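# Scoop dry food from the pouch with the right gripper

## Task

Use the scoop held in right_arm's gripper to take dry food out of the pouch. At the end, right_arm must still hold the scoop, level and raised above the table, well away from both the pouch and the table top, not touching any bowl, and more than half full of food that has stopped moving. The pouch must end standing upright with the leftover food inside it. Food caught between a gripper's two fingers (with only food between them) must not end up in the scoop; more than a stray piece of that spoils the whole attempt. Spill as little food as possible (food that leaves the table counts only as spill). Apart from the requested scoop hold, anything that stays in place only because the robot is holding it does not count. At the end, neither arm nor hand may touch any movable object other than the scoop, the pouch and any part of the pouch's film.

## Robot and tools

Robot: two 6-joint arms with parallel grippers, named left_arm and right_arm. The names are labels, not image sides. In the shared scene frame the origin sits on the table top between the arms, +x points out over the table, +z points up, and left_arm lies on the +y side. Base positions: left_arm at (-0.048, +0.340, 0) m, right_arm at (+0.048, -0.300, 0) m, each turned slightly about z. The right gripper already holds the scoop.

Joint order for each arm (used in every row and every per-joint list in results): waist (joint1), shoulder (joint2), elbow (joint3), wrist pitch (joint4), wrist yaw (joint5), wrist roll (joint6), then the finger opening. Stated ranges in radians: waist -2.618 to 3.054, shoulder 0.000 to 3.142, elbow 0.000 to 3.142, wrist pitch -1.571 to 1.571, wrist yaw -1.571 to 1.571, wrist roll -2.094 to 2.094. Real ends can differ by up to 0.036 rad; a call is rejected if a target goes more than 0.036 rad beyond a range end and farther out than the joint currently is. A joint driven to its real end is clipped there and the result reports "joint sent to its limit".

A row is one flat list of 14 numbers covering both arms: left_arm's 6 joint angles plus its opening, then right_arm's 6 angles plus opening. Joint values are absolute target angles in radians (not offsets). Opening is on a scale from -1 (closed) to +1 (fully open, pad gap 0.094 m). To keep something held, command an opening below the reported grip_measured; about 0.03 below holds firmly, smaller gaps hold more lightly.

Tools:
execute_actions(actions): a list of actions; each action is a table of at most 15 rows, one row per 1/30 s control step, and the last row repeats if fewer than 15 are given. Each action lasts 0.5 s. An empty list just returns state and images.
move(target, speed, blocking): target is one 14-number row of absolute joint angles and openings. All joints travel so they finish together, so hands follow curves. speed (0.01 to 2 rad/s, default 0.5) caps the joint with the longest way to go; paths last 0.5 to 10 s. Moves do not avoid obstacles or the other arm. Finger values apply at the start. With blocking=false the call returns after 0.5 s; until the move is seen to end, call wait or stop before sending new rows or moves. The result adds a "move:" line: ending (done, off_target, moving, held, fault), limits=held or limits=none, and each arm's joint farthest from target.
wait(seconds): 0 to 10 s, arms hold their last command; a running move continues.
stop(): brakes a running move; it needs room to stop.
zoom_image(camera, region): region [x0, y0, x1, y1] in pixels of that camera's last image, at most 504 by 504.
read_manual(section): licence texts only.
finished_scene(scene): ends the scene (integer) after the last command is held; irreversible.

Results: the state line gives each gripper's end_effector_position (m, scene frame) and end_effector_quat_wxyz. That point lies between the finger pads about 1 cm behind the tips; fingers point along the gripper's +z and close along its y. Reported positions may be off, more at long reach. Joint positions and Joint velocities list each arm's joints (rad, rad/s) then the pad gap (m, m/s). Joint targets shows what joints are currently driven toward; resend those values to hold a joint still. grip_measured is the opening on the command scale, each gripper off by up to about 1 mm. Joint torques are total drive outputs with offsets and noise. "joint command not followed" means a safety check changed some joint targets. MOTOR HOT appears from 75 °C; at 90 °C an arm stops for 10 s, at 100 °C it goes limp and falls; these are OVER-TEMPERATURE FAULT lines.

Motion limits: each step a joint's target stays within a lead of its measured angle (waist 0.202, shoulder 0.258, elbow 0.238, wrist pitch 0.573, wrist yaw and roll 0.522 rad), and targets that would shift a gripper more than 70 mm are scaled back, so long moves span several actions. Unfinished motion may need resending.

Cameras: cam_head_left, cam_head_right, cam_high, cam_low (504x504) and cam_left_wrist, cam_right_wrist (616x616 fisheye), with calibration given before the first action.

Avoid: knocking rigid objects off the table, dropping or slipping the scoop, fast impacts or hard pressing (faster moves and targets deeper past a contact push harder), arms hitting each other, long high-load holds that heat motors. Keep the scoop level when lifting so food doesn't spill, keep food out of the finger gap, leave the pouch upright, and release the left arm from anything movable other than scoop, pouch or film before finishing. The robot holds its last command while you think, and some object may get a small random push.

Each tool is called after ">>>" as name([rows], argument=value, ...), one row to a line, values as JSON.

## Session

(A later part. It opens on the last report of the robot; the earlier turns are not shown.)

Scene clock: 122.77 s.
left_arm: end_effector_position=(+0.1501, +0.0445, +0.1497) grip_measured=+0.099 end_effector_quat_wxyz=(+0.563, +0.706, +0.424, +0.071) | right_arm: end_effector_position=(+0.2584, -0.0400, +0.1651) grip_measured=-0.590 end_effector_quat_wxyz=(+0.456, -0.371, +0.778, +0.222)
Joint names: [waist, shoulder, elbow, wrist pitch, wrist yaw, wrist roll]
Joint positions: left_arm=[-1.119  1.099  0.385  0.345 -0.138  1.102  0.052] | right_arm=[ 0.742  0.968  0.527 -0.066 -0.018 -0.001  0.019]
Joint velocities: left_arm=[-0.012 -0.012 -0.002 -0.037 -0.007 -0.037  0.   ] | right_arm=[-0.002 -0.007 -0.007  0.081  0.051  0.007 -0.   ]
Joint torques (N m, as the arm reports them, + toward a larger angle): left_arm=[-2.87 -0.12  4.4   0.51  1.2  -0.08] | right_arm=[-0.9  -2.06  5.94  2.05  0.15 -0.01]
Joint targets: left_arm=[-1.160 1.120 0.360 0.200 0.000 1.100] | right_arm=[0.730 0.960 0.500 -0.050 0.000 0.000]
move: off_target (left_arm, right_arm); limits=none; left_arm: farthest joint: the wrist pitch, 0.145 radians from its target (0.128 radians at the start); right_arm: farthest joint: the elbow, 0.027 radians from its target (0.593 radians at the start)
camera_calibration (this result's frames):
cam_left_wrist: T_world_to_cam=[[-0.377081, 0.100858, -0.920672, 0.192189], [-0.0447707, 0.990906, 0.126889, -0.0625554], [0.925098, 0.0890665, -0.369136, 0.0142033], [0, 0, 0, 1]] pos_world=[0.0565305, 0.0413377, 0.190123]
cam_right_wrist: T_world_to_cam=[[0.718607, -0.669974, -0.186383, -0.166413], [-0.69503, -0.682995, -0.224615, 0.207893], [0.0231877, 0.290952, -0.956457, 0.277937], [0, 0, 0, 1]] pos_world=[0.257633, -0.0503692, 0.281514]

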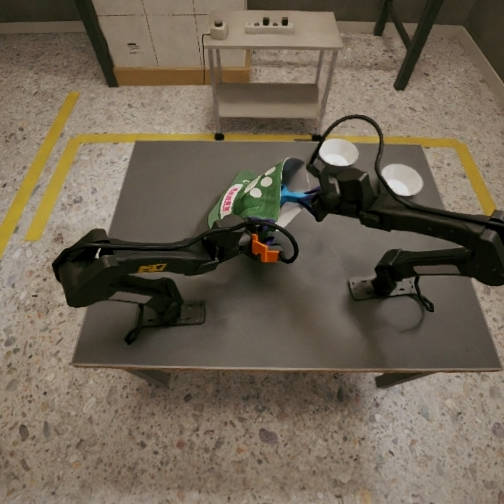

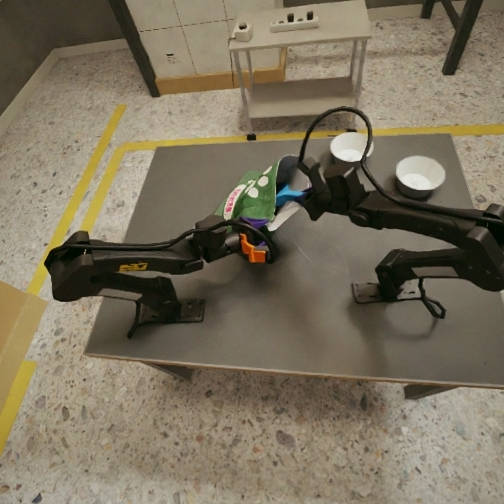

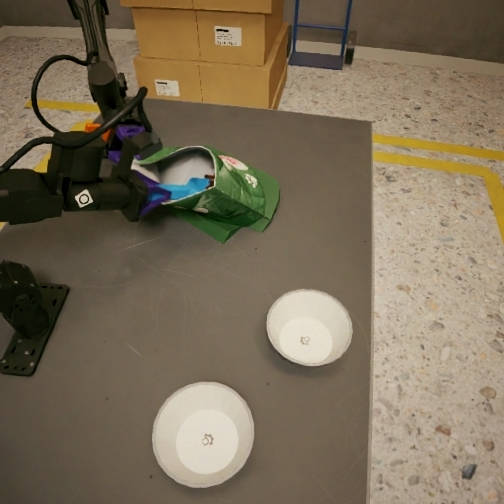

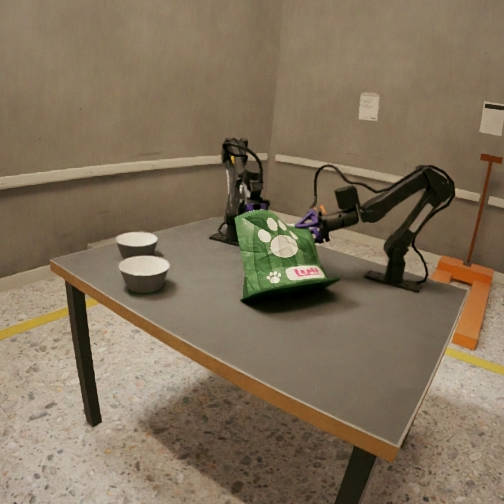

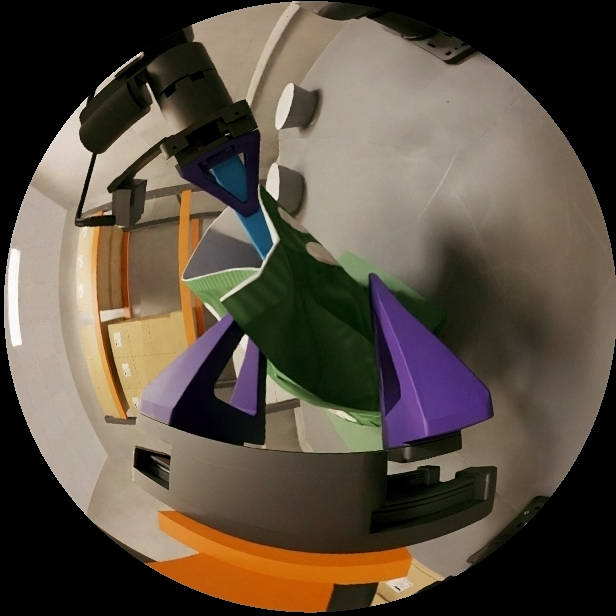

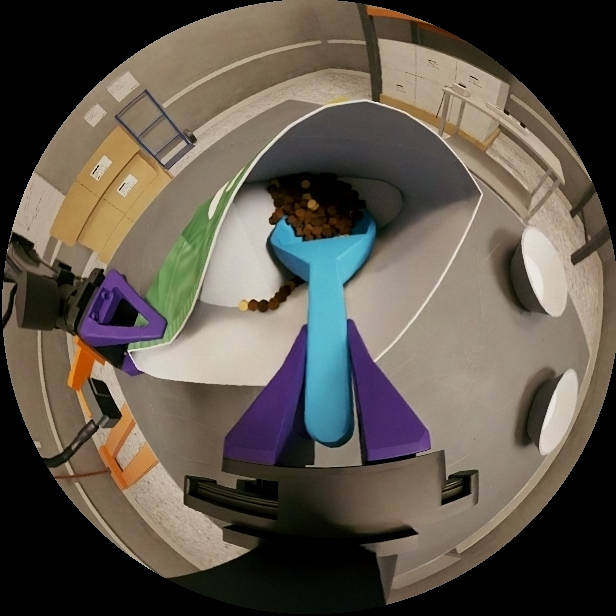

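>>> move(target=[-1.16,1.12,0.36,0.2,0,1.1,0.1,0.73,1.17,0.17,0.8,0,0,-0.64], speed=0.2)

>>> move(target=[-1.16,1.12,0.36,0.2,0,1.1,0.1,0.74,1.1,0.03,1.05,0,0,-0.64], speed=0.1)

Scene clock: 127.80 s.
left_arm: end_effector_position=(+0.1448, +0.0428, +0.1453) grip_measured=+0.099 end_effector_quat_wxyz=(+0.556, +0.715, +0.419, +0.061) | right_arm: end_effector_position=(+0.2630, -0.0279, +0.1507) grip_measured=-0.590 end_effector_quat_wxyz=(+0.575, -0.336, +0.687, +0.289)
Joint names: [waist, shoulder, elbow, wrist pitch, wrist yaw, wrist roll]
Joint positions: left_arm=[-1.124  1.099  0.385  0.327 -0.117  1.103  0.052] | right_arm=[ 0.742  1.152  0.191  0.789 -0.041  0.003  0.019]
Joint velocities: left_arm=[ 0.007 -0.002 -0.017 -0.051 -0.066 -0.081  0.001] | right_arm=[ 0.002 -0.007  0.002  0.022  0.037 -0.022 -0.   ]
Joint torques (N m, as the arm reports them, + toward a larger angle): left_arm=[-2.59 -0.06  4.39  0.66  1.   -0.08] | right_arm=[-0.91 -0.81  5.21  2.11  0.37 -0.05]
Joint targets: left_arm=[-1.160 1.120 0.360 0.200 -0.000 1.100] | right_arm=[0.730 1.170 0.170 0.800 -0.000 0.000]
move: off_target (left_arm, right_arm); limits=none; left_arm: farthest joint: the wrist pitch, 0.127 radians from its target (0.145 radians at the start); right_arm: farthest joint: the wrist yaw, 0.041 radians from its target (0.018 radians at the start)
camera_calibration (this result's frames):
cam_left_wrist: T_world_to_cam=[[-0.388265, 0.121829, -0.913459, 0.186005], [-0.0182369, 0.990013, 0.139791, -0.0662023], [0.921367, 0.0709346, -0.382166, 0.0208538], [0, 0, 0, 1]] pos_world=[0.0517979, 0.0414011, 0.187132]
cam_right_wrist: T_world_to_cam=[[0.772185, -0.6021, -0.202993, -0.173951], [-0.60371, -0.595596, -0.529905, 0.240514], [0.198154, 0.531734, -0.823404, 0.201277], [0, 0, 0, 1]] pos_world=[0.239639, -0.0685129, 0.257871]

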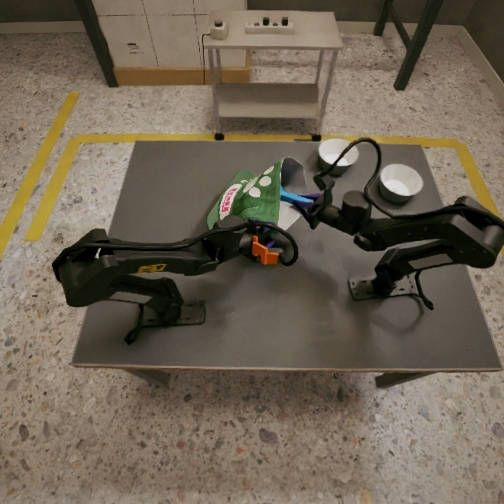

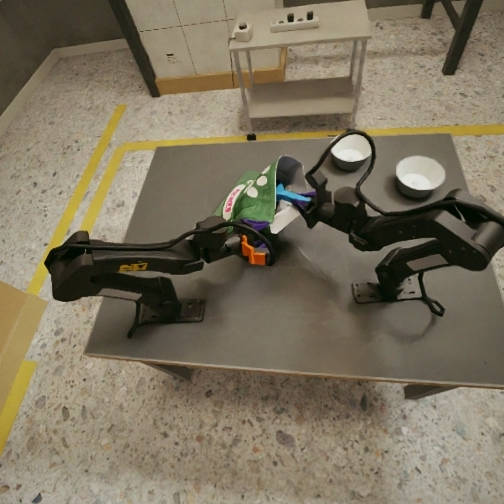

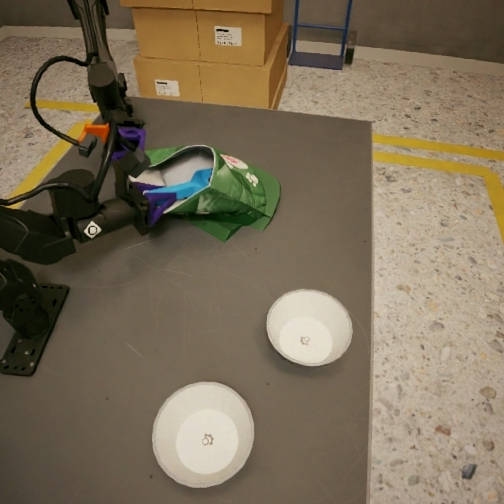

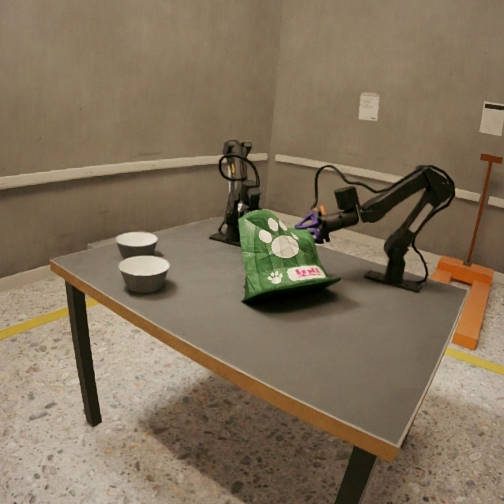

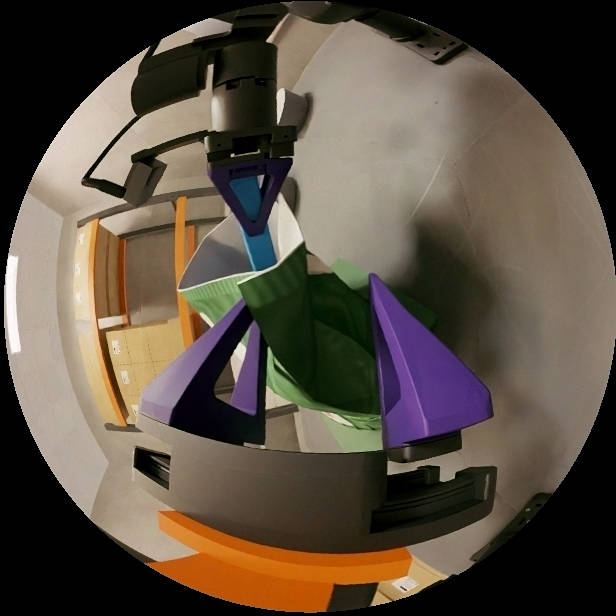

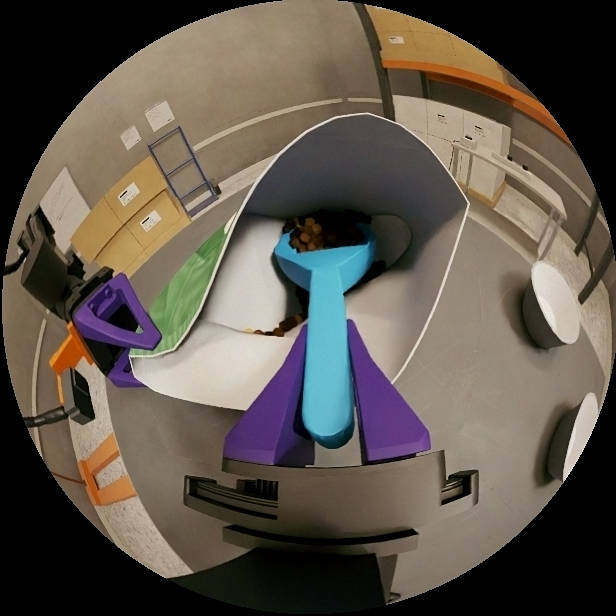

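Scene clock: 130.77 s.
left_arm: end_effector_position=(+0.1443, +0.0427, +0.1446) grip_measured=+0.099 end_effector_quat_wxyz=(+0.555, +0.717, +0.418, +0.061) | right_arm: end_effector_position=(+0.2499, -0.0471, +0.1664) grip_measured=-0.590 end_effector_quat_wxyz=(+0.630, -0.311, +0.641, +0.309)
Joint names: [waist, shoulder, elbow, wrist pitch, wrist yaw, wrist roll]
Joint positions: left_arm=[-1.123  1.099  0.385  0.324 -0.114  1.105  0.052] | right_arm=[ 0.742  1.119  0.05   1.053 -0.029  0.003  0.019]
Joint velocities: left_arm=[-0.007  0.027 -0.002 -0.051  0.007  0.037  0.   ] | right_arm=[-0.012  0.012 -0.012  0.037  0.022  0.007  0.001]
Joint torques (N m, as the arm reports them, + toward a larger angle): left_arm=[-2.55  0.    4.27  0.68  1.   -0.1 ] | right_arm=[-0.26 -2.53  4.76  1.93  0.26 -0.05]
Joint targets: left_arm=[-1.160 1.120 0.360 0.200 0.000 1.100] | right_arm=[0.740 1.100 0.030 1.050 0.000 -0.000]
move: off_target (left_arm, right_arm); limits=none; left_arm: farthest joint: the wrist pitch, 0.124 radians from its target (0.127 radians at the start); right_arm: farthest joint: the wrist yaw, 0.029 radians from its target (0.041 radians at the start)
camera_calibration (this result's frames):
cam_left_wrist: T_world_to_cam=[[-0.38866, 0.126248, -0.912691, 0.184899], [-0.0144857, 0.989609, 0.143056, -0.0670742], [0.921267, 0.0688211, -0.382793, 0.0212576], [0, 0, 0, 1]] pos_world=[0.0513074, 0.0415711, 0.186489]
cam_right_wrist: T_world_to_cam=[[0.785061, -0.587701, -0.19567, -0.175975], [-0.550672, -0.517554, -0.654903, 0.240708], [0.283617, 0.621889, -0.729942, 0.194258], [0, 0, 0, 1]] pos_world=[0.215608, -0.0996482, 0.265004]

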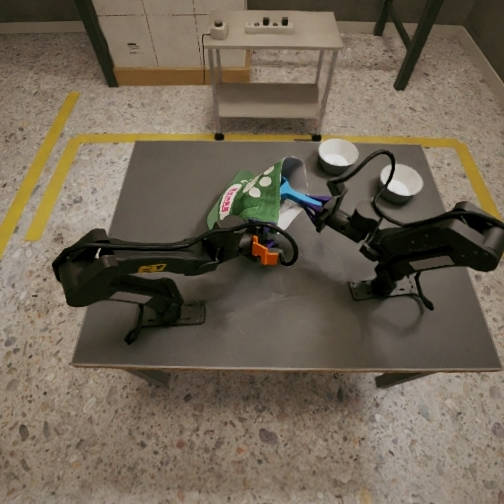

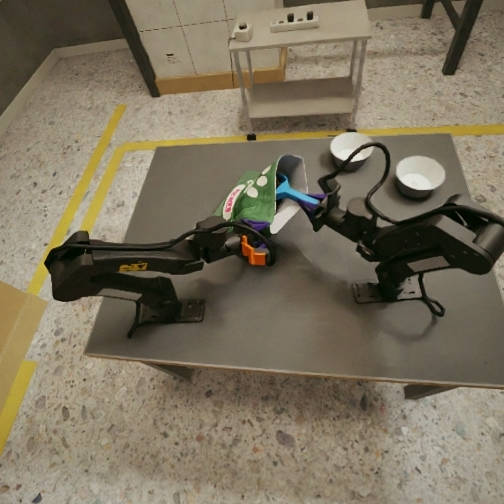

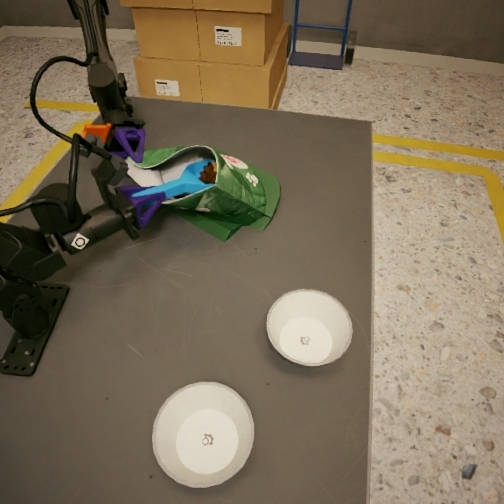

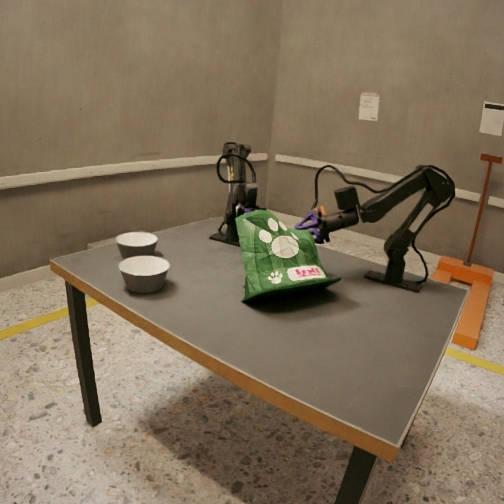

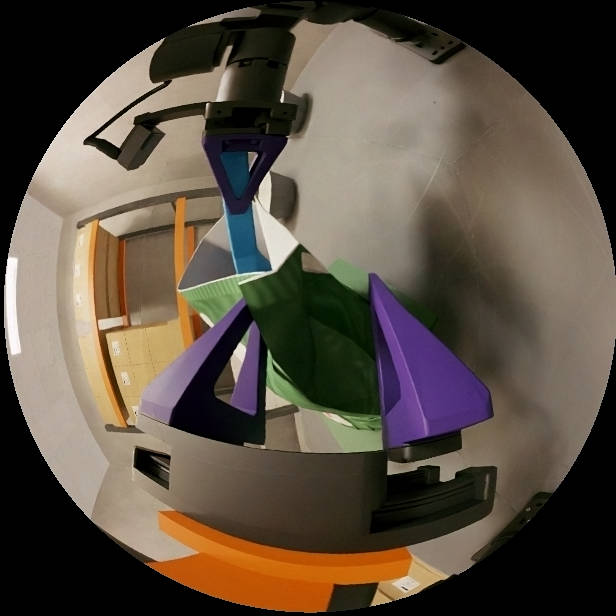

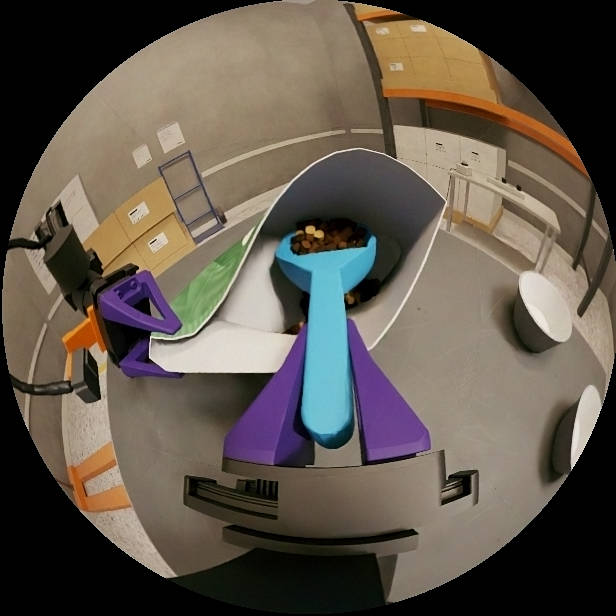

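Fuller; scoop slipped nose-down slightly, so use more pitch.

>>> move(target=[-1.16,1.12,0.36,0.2,0,1.1,0.1,0.76,0.05,0.08,0.12,0,0,-0.64], speed=0.2)

>>> move(target=[-1.16,1.12,0.36,0.2,0,1.1,0.1,0.76,0.02,0.6,-0.38,0,0,-0.64], speed=0.2)

>>> zoom_image(camera="cam_high", region=[0,40,300,240])

>>> zoom_image(camera="cam_head_right", region=[200,100,400,260])

Scene clock: 137.10 s.
left_arm: end_effector_position=(+0.1440, +0.0425, +0.1447) grip_measured=+0.099 end_effector_quat_wxyz=(+0.555, +0.717, +0.417, +0.061) | right_arm: end_effector_position=(+0.2063, -0.1049, +0.2099) grip_measured=-0.590 end_effector_quat_wxyz=(+0.660, -0.291, +0.617, +0.315)
Joint names: [waist, shoulder, elbow, wrist pitch, wrist yaw, wrist roll]
Joint positions: left_arm=[-1.124  1.099  0.385  0.324 -0.113  1.107  0.052] | right_arm=[ 0.748  0.079  0.05   0.099 -0.002  0.003  0.019]
Joint velocities: left_arm=[ 0.027 -0.012  0.002  0.037 -0.066 -0.007 -0.   ] | right_arm=[-0.002  0.007 -0.002 -0.051  0.037  0.007 -0.001]
Joint torques (N m, as the arm reports them, + toward a larger angle): left_arm=[-2.52 -0.07  4.32  0.69  0.96 -0.12] | right_arm=[ 0.79  0.06 10.51  2.19 -0.01 -0.05]
Joint targets: left_arm=[-1.160 1.120 0.360 0.200 -0.000 1.100] | right_arm=[0.760 0.050 0.080 0.120 -0.000 -0.000]
move: off_target (left_arm, right_arm); limits=none; left_arm: farthest joint: the wrist pitch, 0.124 radians from its target (0.124 radians at the start); right_arm: farthest joint: the elbow, 0.030 radians from its target (0.030 radians at the start)
camera_calibration (this result's frames):
cam_left_wrist: T_world_to_cam=[[-0.387541, 0.127298, -0.913021, 0.184739], [-0.012626, 0.989594, 0.143334, -0.0671763], [0.921766, 0.0670756, -0.381901, 0.0214177], [0, 0, 0, 1]] pos_world=[0.0510039, 0.0415236, 0.186479]
cam_right_wrist: T_world_to_cam=[[0.782954, -0.591507, -0.192621, -0.167797], [-0.524046, -0.460308, -0.716583, 0.228738], [0.335199, 0.661994, -0.670377, 0.255394], [0, 0, 0, 1]] pos_world=[0.165639, -0.163032, 0.302799]

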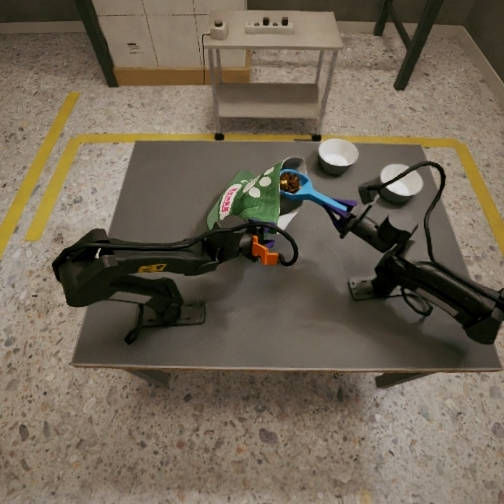

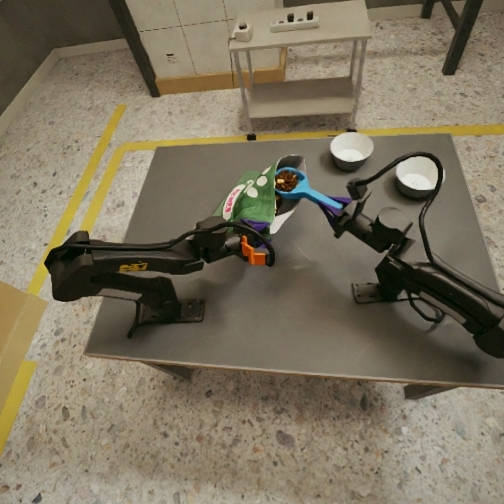

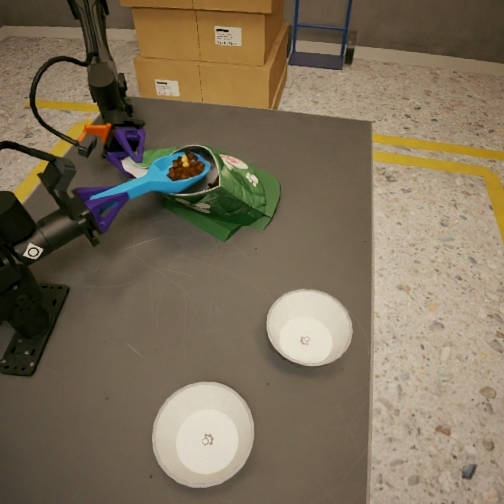

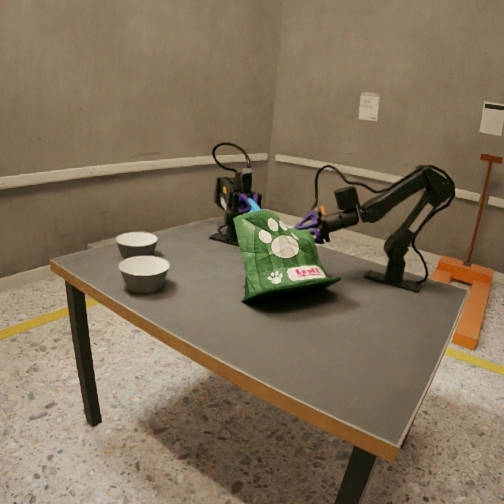

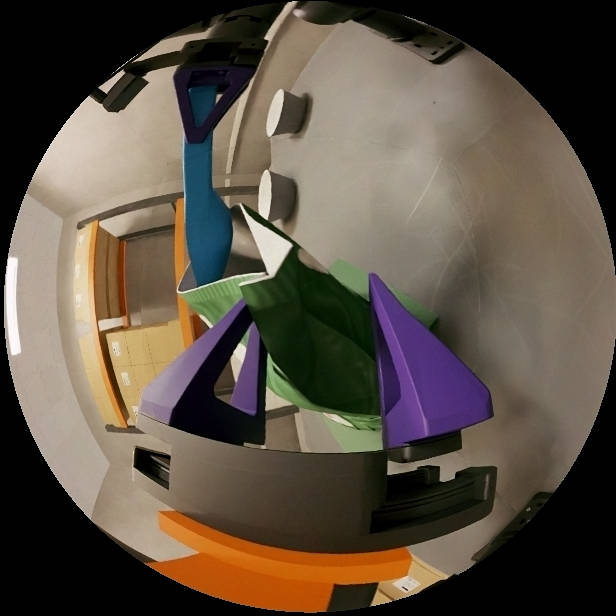

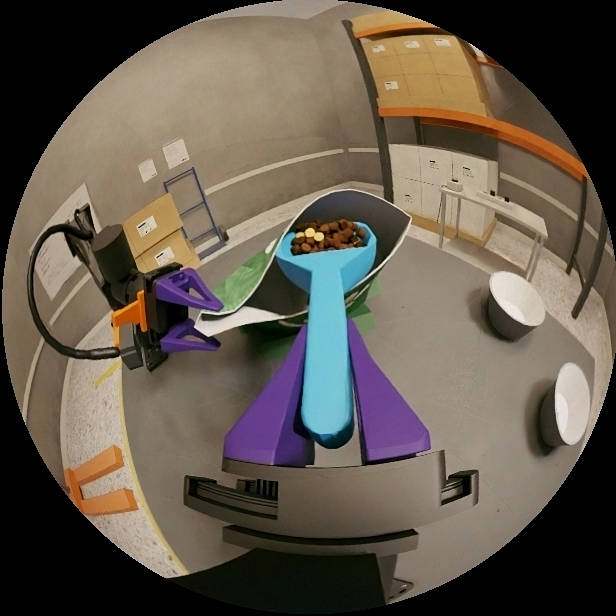

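Scene clock: 140.50 s.
left_arm: end_effector_position=(+0.1441, +0.0424, +0.1449) grip_measured=+0.099 end_effector_quat_wxyz=(+0.555, +0.717, +0.417, +0.061) | right_arm: end_effector_position=(+0.1649, -0.1564, +0.3355) grip_measured=-0.590 end_effector_quat_wxyz=(+0.677, -0.281, +0.599, +0.321)
Joint names: [waist, shoulder, elbow, wrist pitch, wrist yaw, wrist roll]
Joint positions: left_arm=[-1.123  1.099  0.385  0.326 -0.112  1.108  0.052] | right_arm=[ 0.748  0.045  0.568 -0.399  0.002  0.003  0.019]
Joint velocities: left_arm=[ 0.017  0.002 -0.012 -0.037  0.022 -0.007 -0.   ] | right_arm=[ 0.012 -0.007 -0.002 -0.007  0.037 -0.037 -0.001]
Joint torques (N m, as the arm reports them, + toward a larger angle): left_arm=[-2.62 -0.21  4.26  0.64  0.96 -0.1 ] | right_arm=[ 0.76  1.81  8.84  2.13 -0.05 -0.05]
Joint targets: left_arm=[-1.160 1.120 0.360 0.200 -0.000 1.100] | right_arm=[0.760 0.020 0.600 -0.380 0.000 -0.000]
move: off_target (left_arm, right_arm); limits=none; left_arm: farthest joint: the wrist pitch, 0.126 radians from its target (0.124 radians at the start); right_arm: farthest joint: the elbow, 0.032 radians from its target (0.550 radians at the start)
camera_calibration (this result's frames):
cam_left_wrist: T_world_to_cam=[[-0.386661, 0.126878, -0.913452, 0.184961], [-0.0121461, 0.989704, 0.142611, -0.0670832], [0.922142, 0.0662369, -0.381139, 0.0213417], [0, 0, 0, 1]] pos_world=[0.0510222, 0.0415114, 0.186654]
cam_right_wrist: T_world_to_cam=[[0.787108, -0.586581, -0.190745, -0.14224], [-0.501252, -0.428072, -0.751998, 0.286478], [0.359455, 0.687515, -0.630964, 0.374359], [0, 0, 0, 1]] pos_world=[0.120991, -0.21818, 0.424506]

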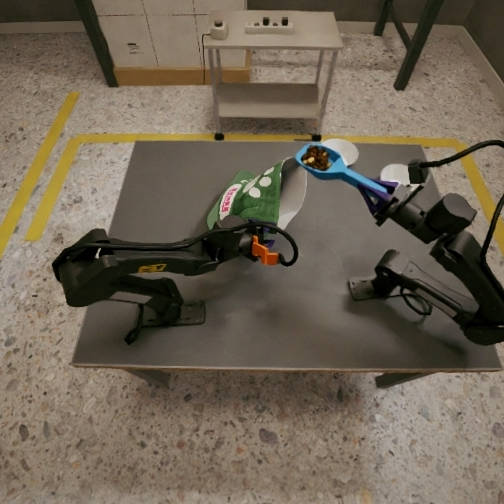

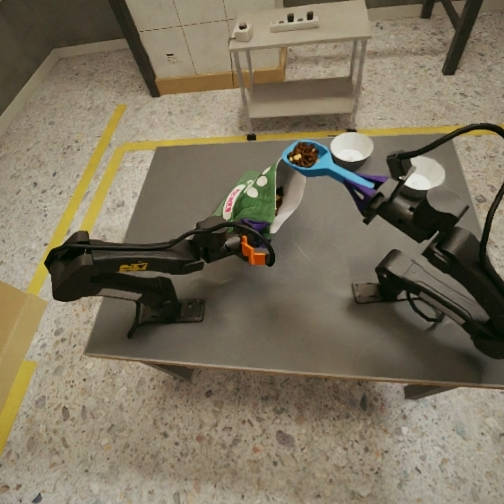

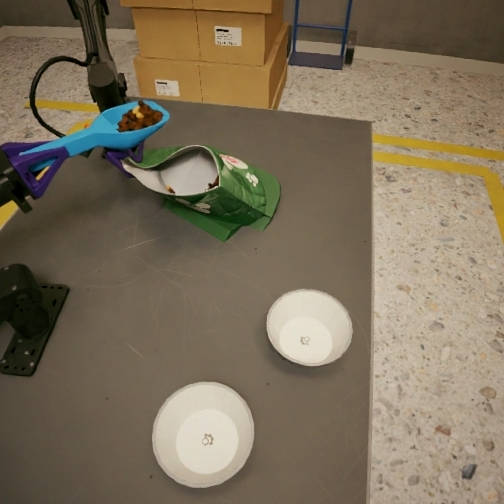

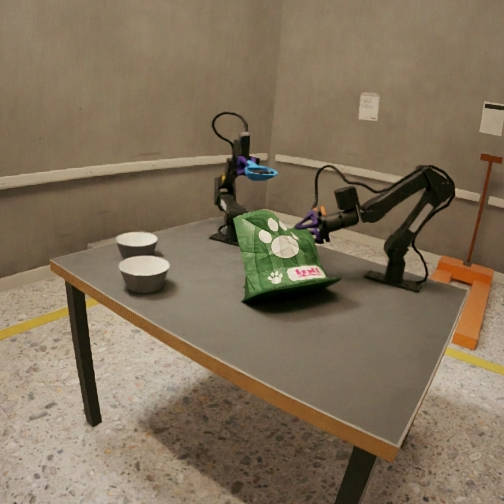

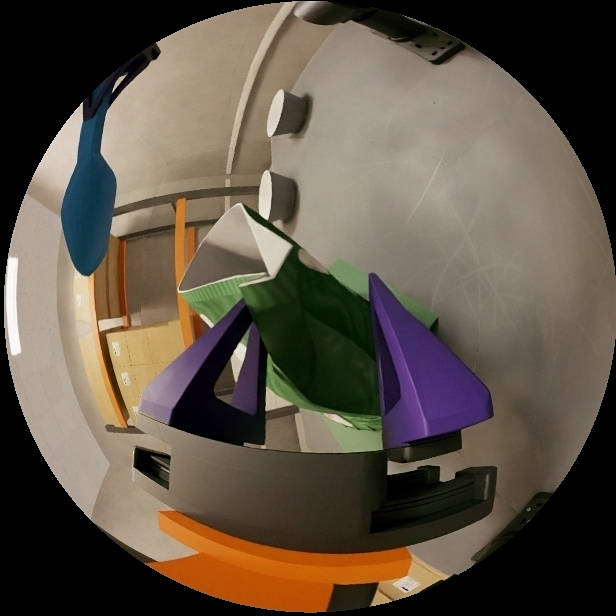

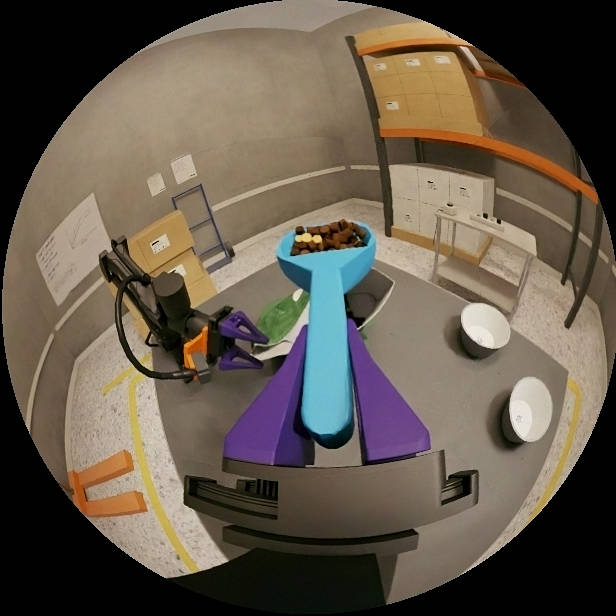

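Region (0, 40, 300, 240) of cam_high's 504x504 image, scaled by 1.680, with more detail than that image has.

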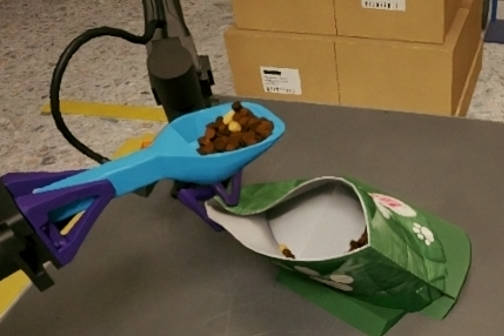

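Region (200, 100, 400, 260) of cam_head_right's 504x504 image, scaled by 2.520, with more detail than that image has; it fills the top 403 rows of this view, and the rest is white.

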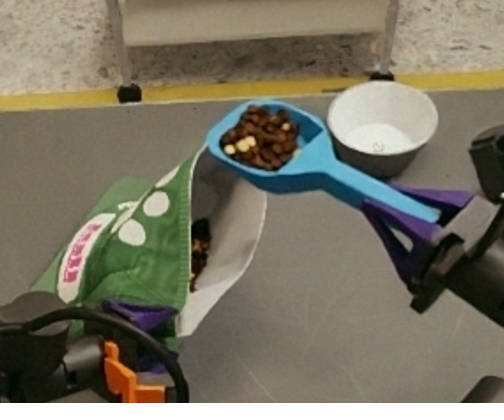

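Looks over half. Release the pouch.

>>> move(target=[-0.75,1.0,0.55,0.2,0,0.4,0.3,0.35,0.02,0.6,-0.38,0,0,-0.64], speed=0.15)

Scene clock: 145.93 s.
left_arm: end_effector_position=(+0.2399, +0.1191, +0.2038) grip_measured=+0.298 end_effector_quat_wxyz=(+0.590, +0.405, +0.696, -0.059) | right_arm: end_effector_position=(+0.2109, -0.2110, +0.3311) grip_measured=-0.590 end_effector_quat_wxyz=(+0.721, -0.163, +0.649, +0.183)
Joint names: [waist, shoulder, elbow, wrist pitch, wrist yaw, wrist roll]
Joint positions: left_arm=[-0.75   1.021  0.515  0.205 -0.054  0.411  0.061] | right_arm=[ 0.361  0.045  0.568 -0.417  0.002  0.003  0.019]
Joint velocities: left_arm=[ 0.007 -0.007  0.002 -0.007 -0.007 -0.066  0.   ] | right_arm=[-0.007 -0.012 -0.002 -0.022  0.022 -0.022 -0.   ]
Joint torques (N m, as the arm reports them, + toward a larger angle): left_arm=[-0.07 -2.73  8.93  1.67  0.45 -0.1 ] | right_arm=[-0.83  1.82  8.88  2.35 -0.06 -0.07]
Joint targets: left_arm=[-0.750 1.000 0.550 0.200 0.000 0.400] | right_arm=[0.350 0.020 0.600 -0.380 0.000 -0.000]
move: off_target (left_arm, right_arm); limits=none; left_arm: farthest joint: the wrist yaw, 0.054 radians from its target (0.112 radians at the start); right_arm: farthest joint: the wrist pitch, 0.037 radians from its target (0.019 radians at the start)
camera_calibration (this result's frames):
cam_left_wrist: T_world_to_cam=[[-0.590096, -0.586258, -0.555058, 0.32677], [-0.552945, 0.794437, -0.251243, 0.0830413], [0.588251, 0.158659, -0.792962, 0.103335], [0, 0, 0, 1]] pos_world=[0.177956, 0.109205, 0.28418]
cam_right_wrist: T_world_to_cam=[[0.504721, -0.841772, -0.191513, -0.205317], [-0.637213, -0.213597, -0.740497, 0.353049], [0.582423, 0.495779, -0.644195, 0.309491], [0, 0, 0, 1]] pos_world=[0.14834, -0.250859, 0.421483]

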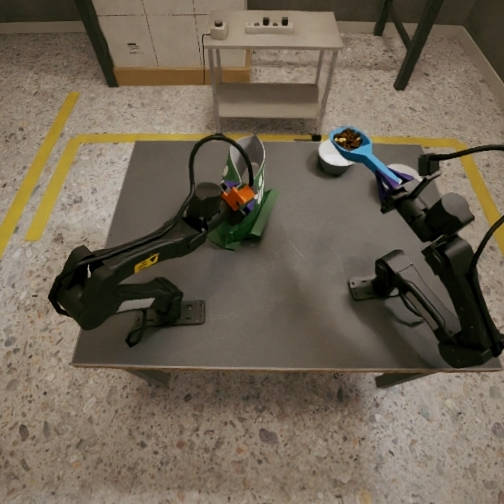

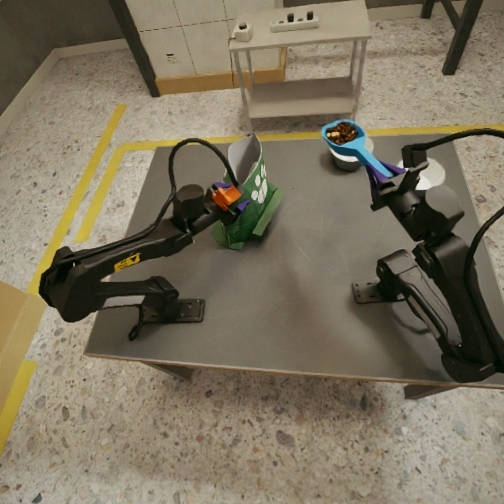

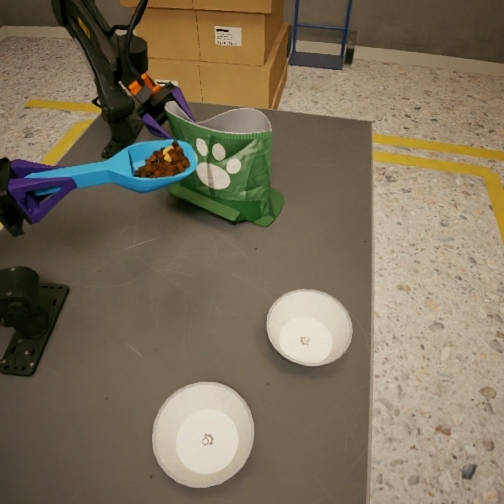

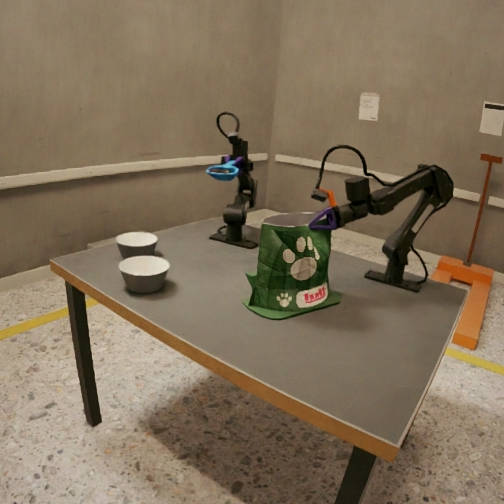

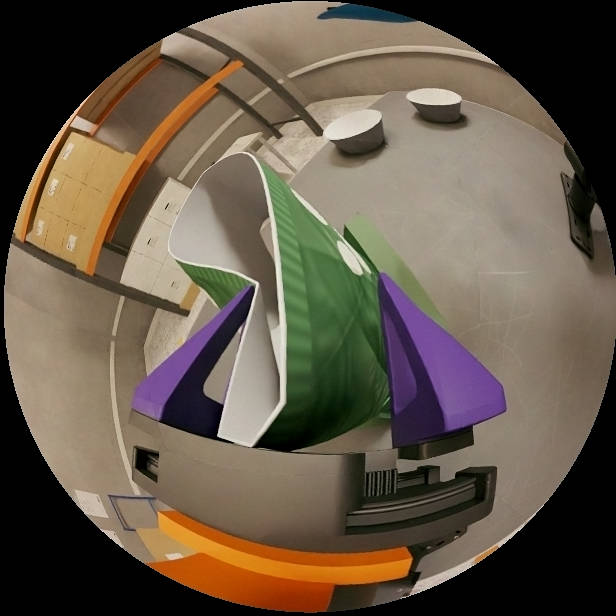

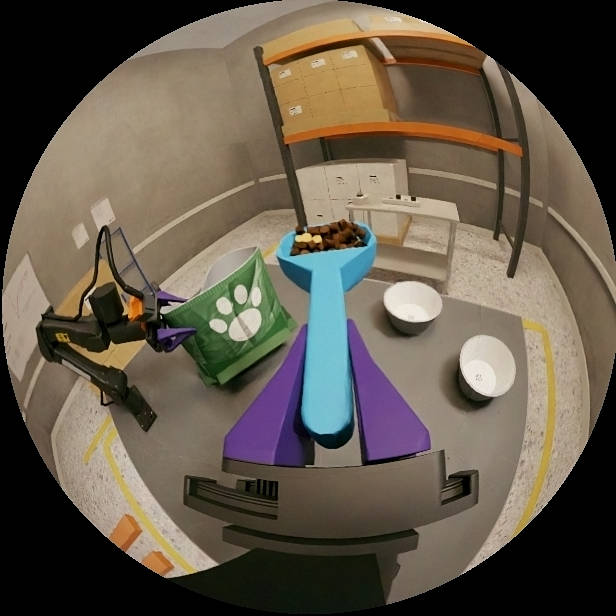

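>>> move(target=[-0.75,0.3,0.7,-0.5,0,0.2,0.8,0.35,0.02,0.6,-0.27,0,0,-0.64], speed=0.3)

>>> zoom_image(camera="cam_low", region=[150,100,400,330])

Scene clock: 149.57 s.
left_arm: end_effector_position=(+0.1277, +0.1999, +0.3078) grip_measured=+0.798 end_effector_quat_wxyz=(+0.639, +0.324, +0.681, -0.151) | right_arm: end_effector_position=(+0.2072, -0.2130, +0.3575) grip_measured=-0.590 end_effector_quat_wxyz=(+0.754, -0.153, +0.609, +0.192)
Joint names: [waist, shoulder, elbow, wrist pitch, wrist yaw, wrist roll]
Joint positions: left_arm=[-0.75   0.317  0.67  -0.49  -0.007  0.21   0.084] | right_arm=[ 0.361  0.045  0.568 -0.309  0.002  0.003  0.019]
Joint velocities: left_arm=[ 0.002  0.007  0.002  0.037 -0.037 -0.022 -0.001] | right_arm=[ 0.007 -0.017  0.002  0.022 -0.066  0.081 -0.001]
Joint torques (N m, as the arm reports them, + toward a larger angle): left_arm=[-0.01  1.9   7.73  1.64  0.06 -0.11] | right_arm=[-0.85  1.81  8.8   2.29 -0.05 -0.04]
Joint targets: left_arm=[-0.750 0.300 0.700 -0.500 0.000 0.200] | right_arm=[0.350 0.020 0.600 -0.270 -0.000 -0.000]
move: off_target (left_arm, right_arm); limits=none; left_arm: farthest joint: the elbow, 0.030 radians from its target (0.185 radians at the start); right_arm: farthest joint: the wrist pitch, 0.039 radians from its target (0.147 radians at the start)
camera_calibration (this result's frames):
cam_left_wrist: T_world_to_cam=[[-0.590757, -0.71105, -0.381333, 0.337141], [-0.551467, 0.700827, -0.452466, 0.0634119], [0.588974, -0.0570046, -0.806139, 0.286096], [0, 0, 0, 1]] pos_world=[0.0656348, 0.211592, 0.387888]
cam_right_wrist: T_world_to_cam=[[0.52258, -0.832079, -0.185891, -0.203729], [-0.563973, -0.173846, -0.807287, 0.386971], [0.63941, 0.526709, -0.560118, 0.294381], [0, 0, 0, 1]] pos_world=[0.136476, -0.257298, 0.439414]

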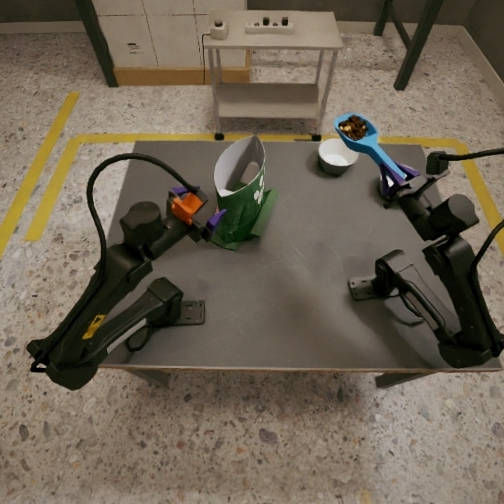

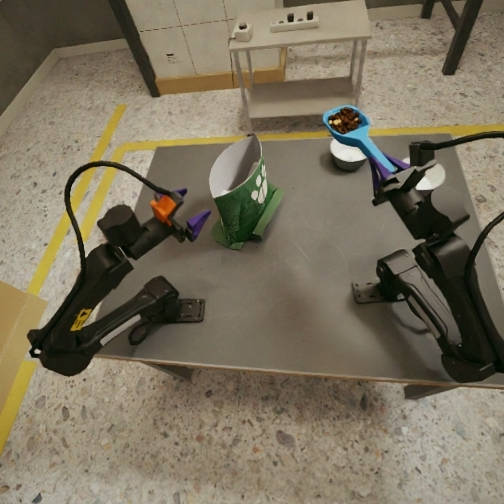

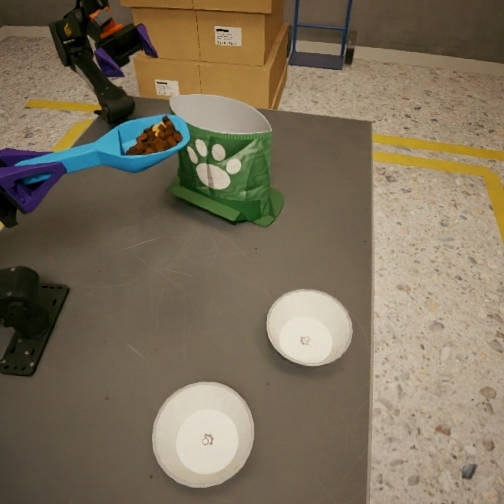

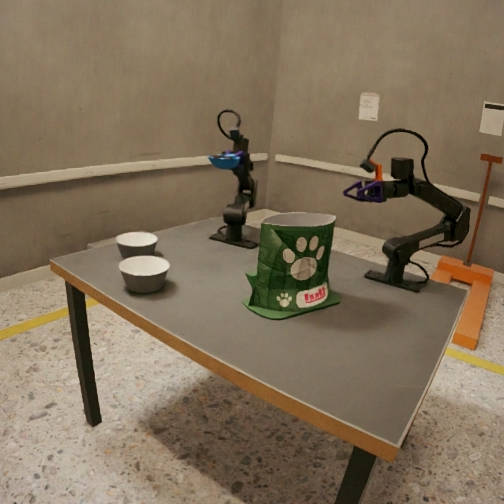

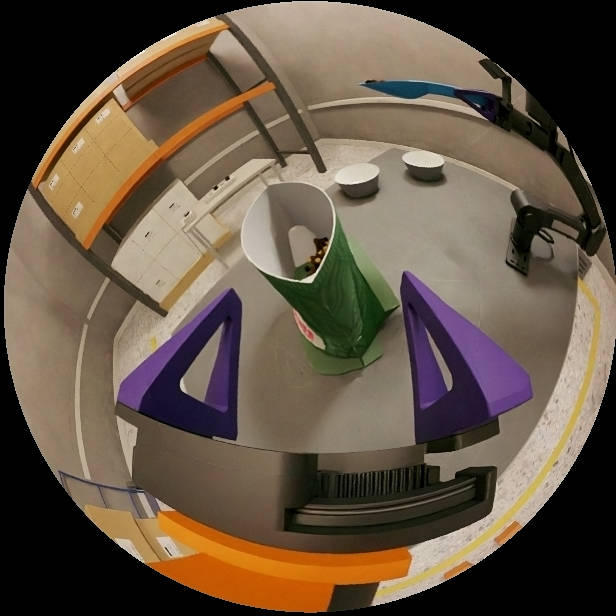

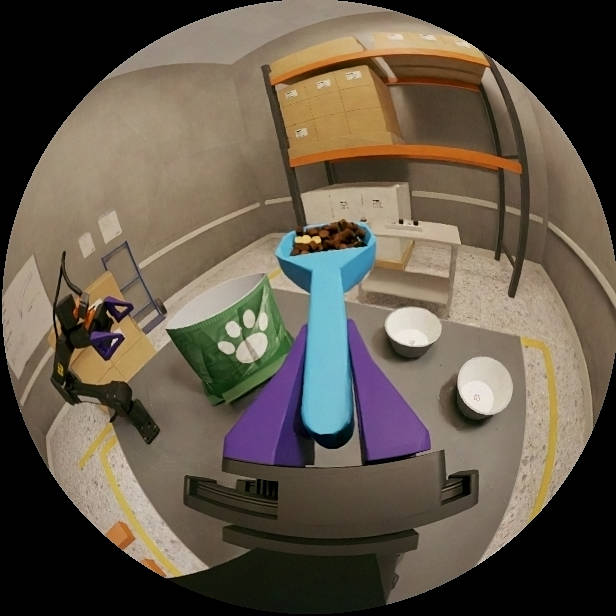

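Region (150, 100, 400, 330) of cam_low's 504x504 image, scaled by 2.016, with more detail than that image has; it fills the top 464 rows of this view, and the rest is white.

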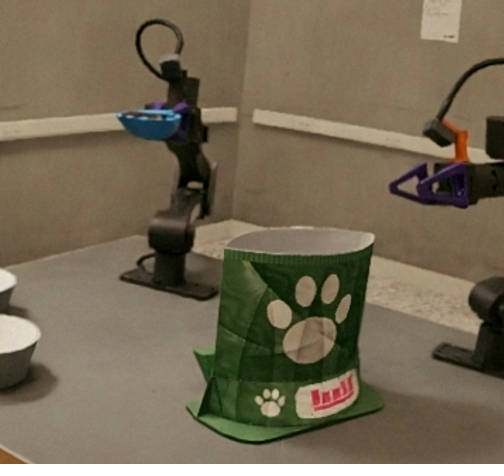

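Near level.

>>> finished_scene(scene=1)

The scene is finished: the task was done.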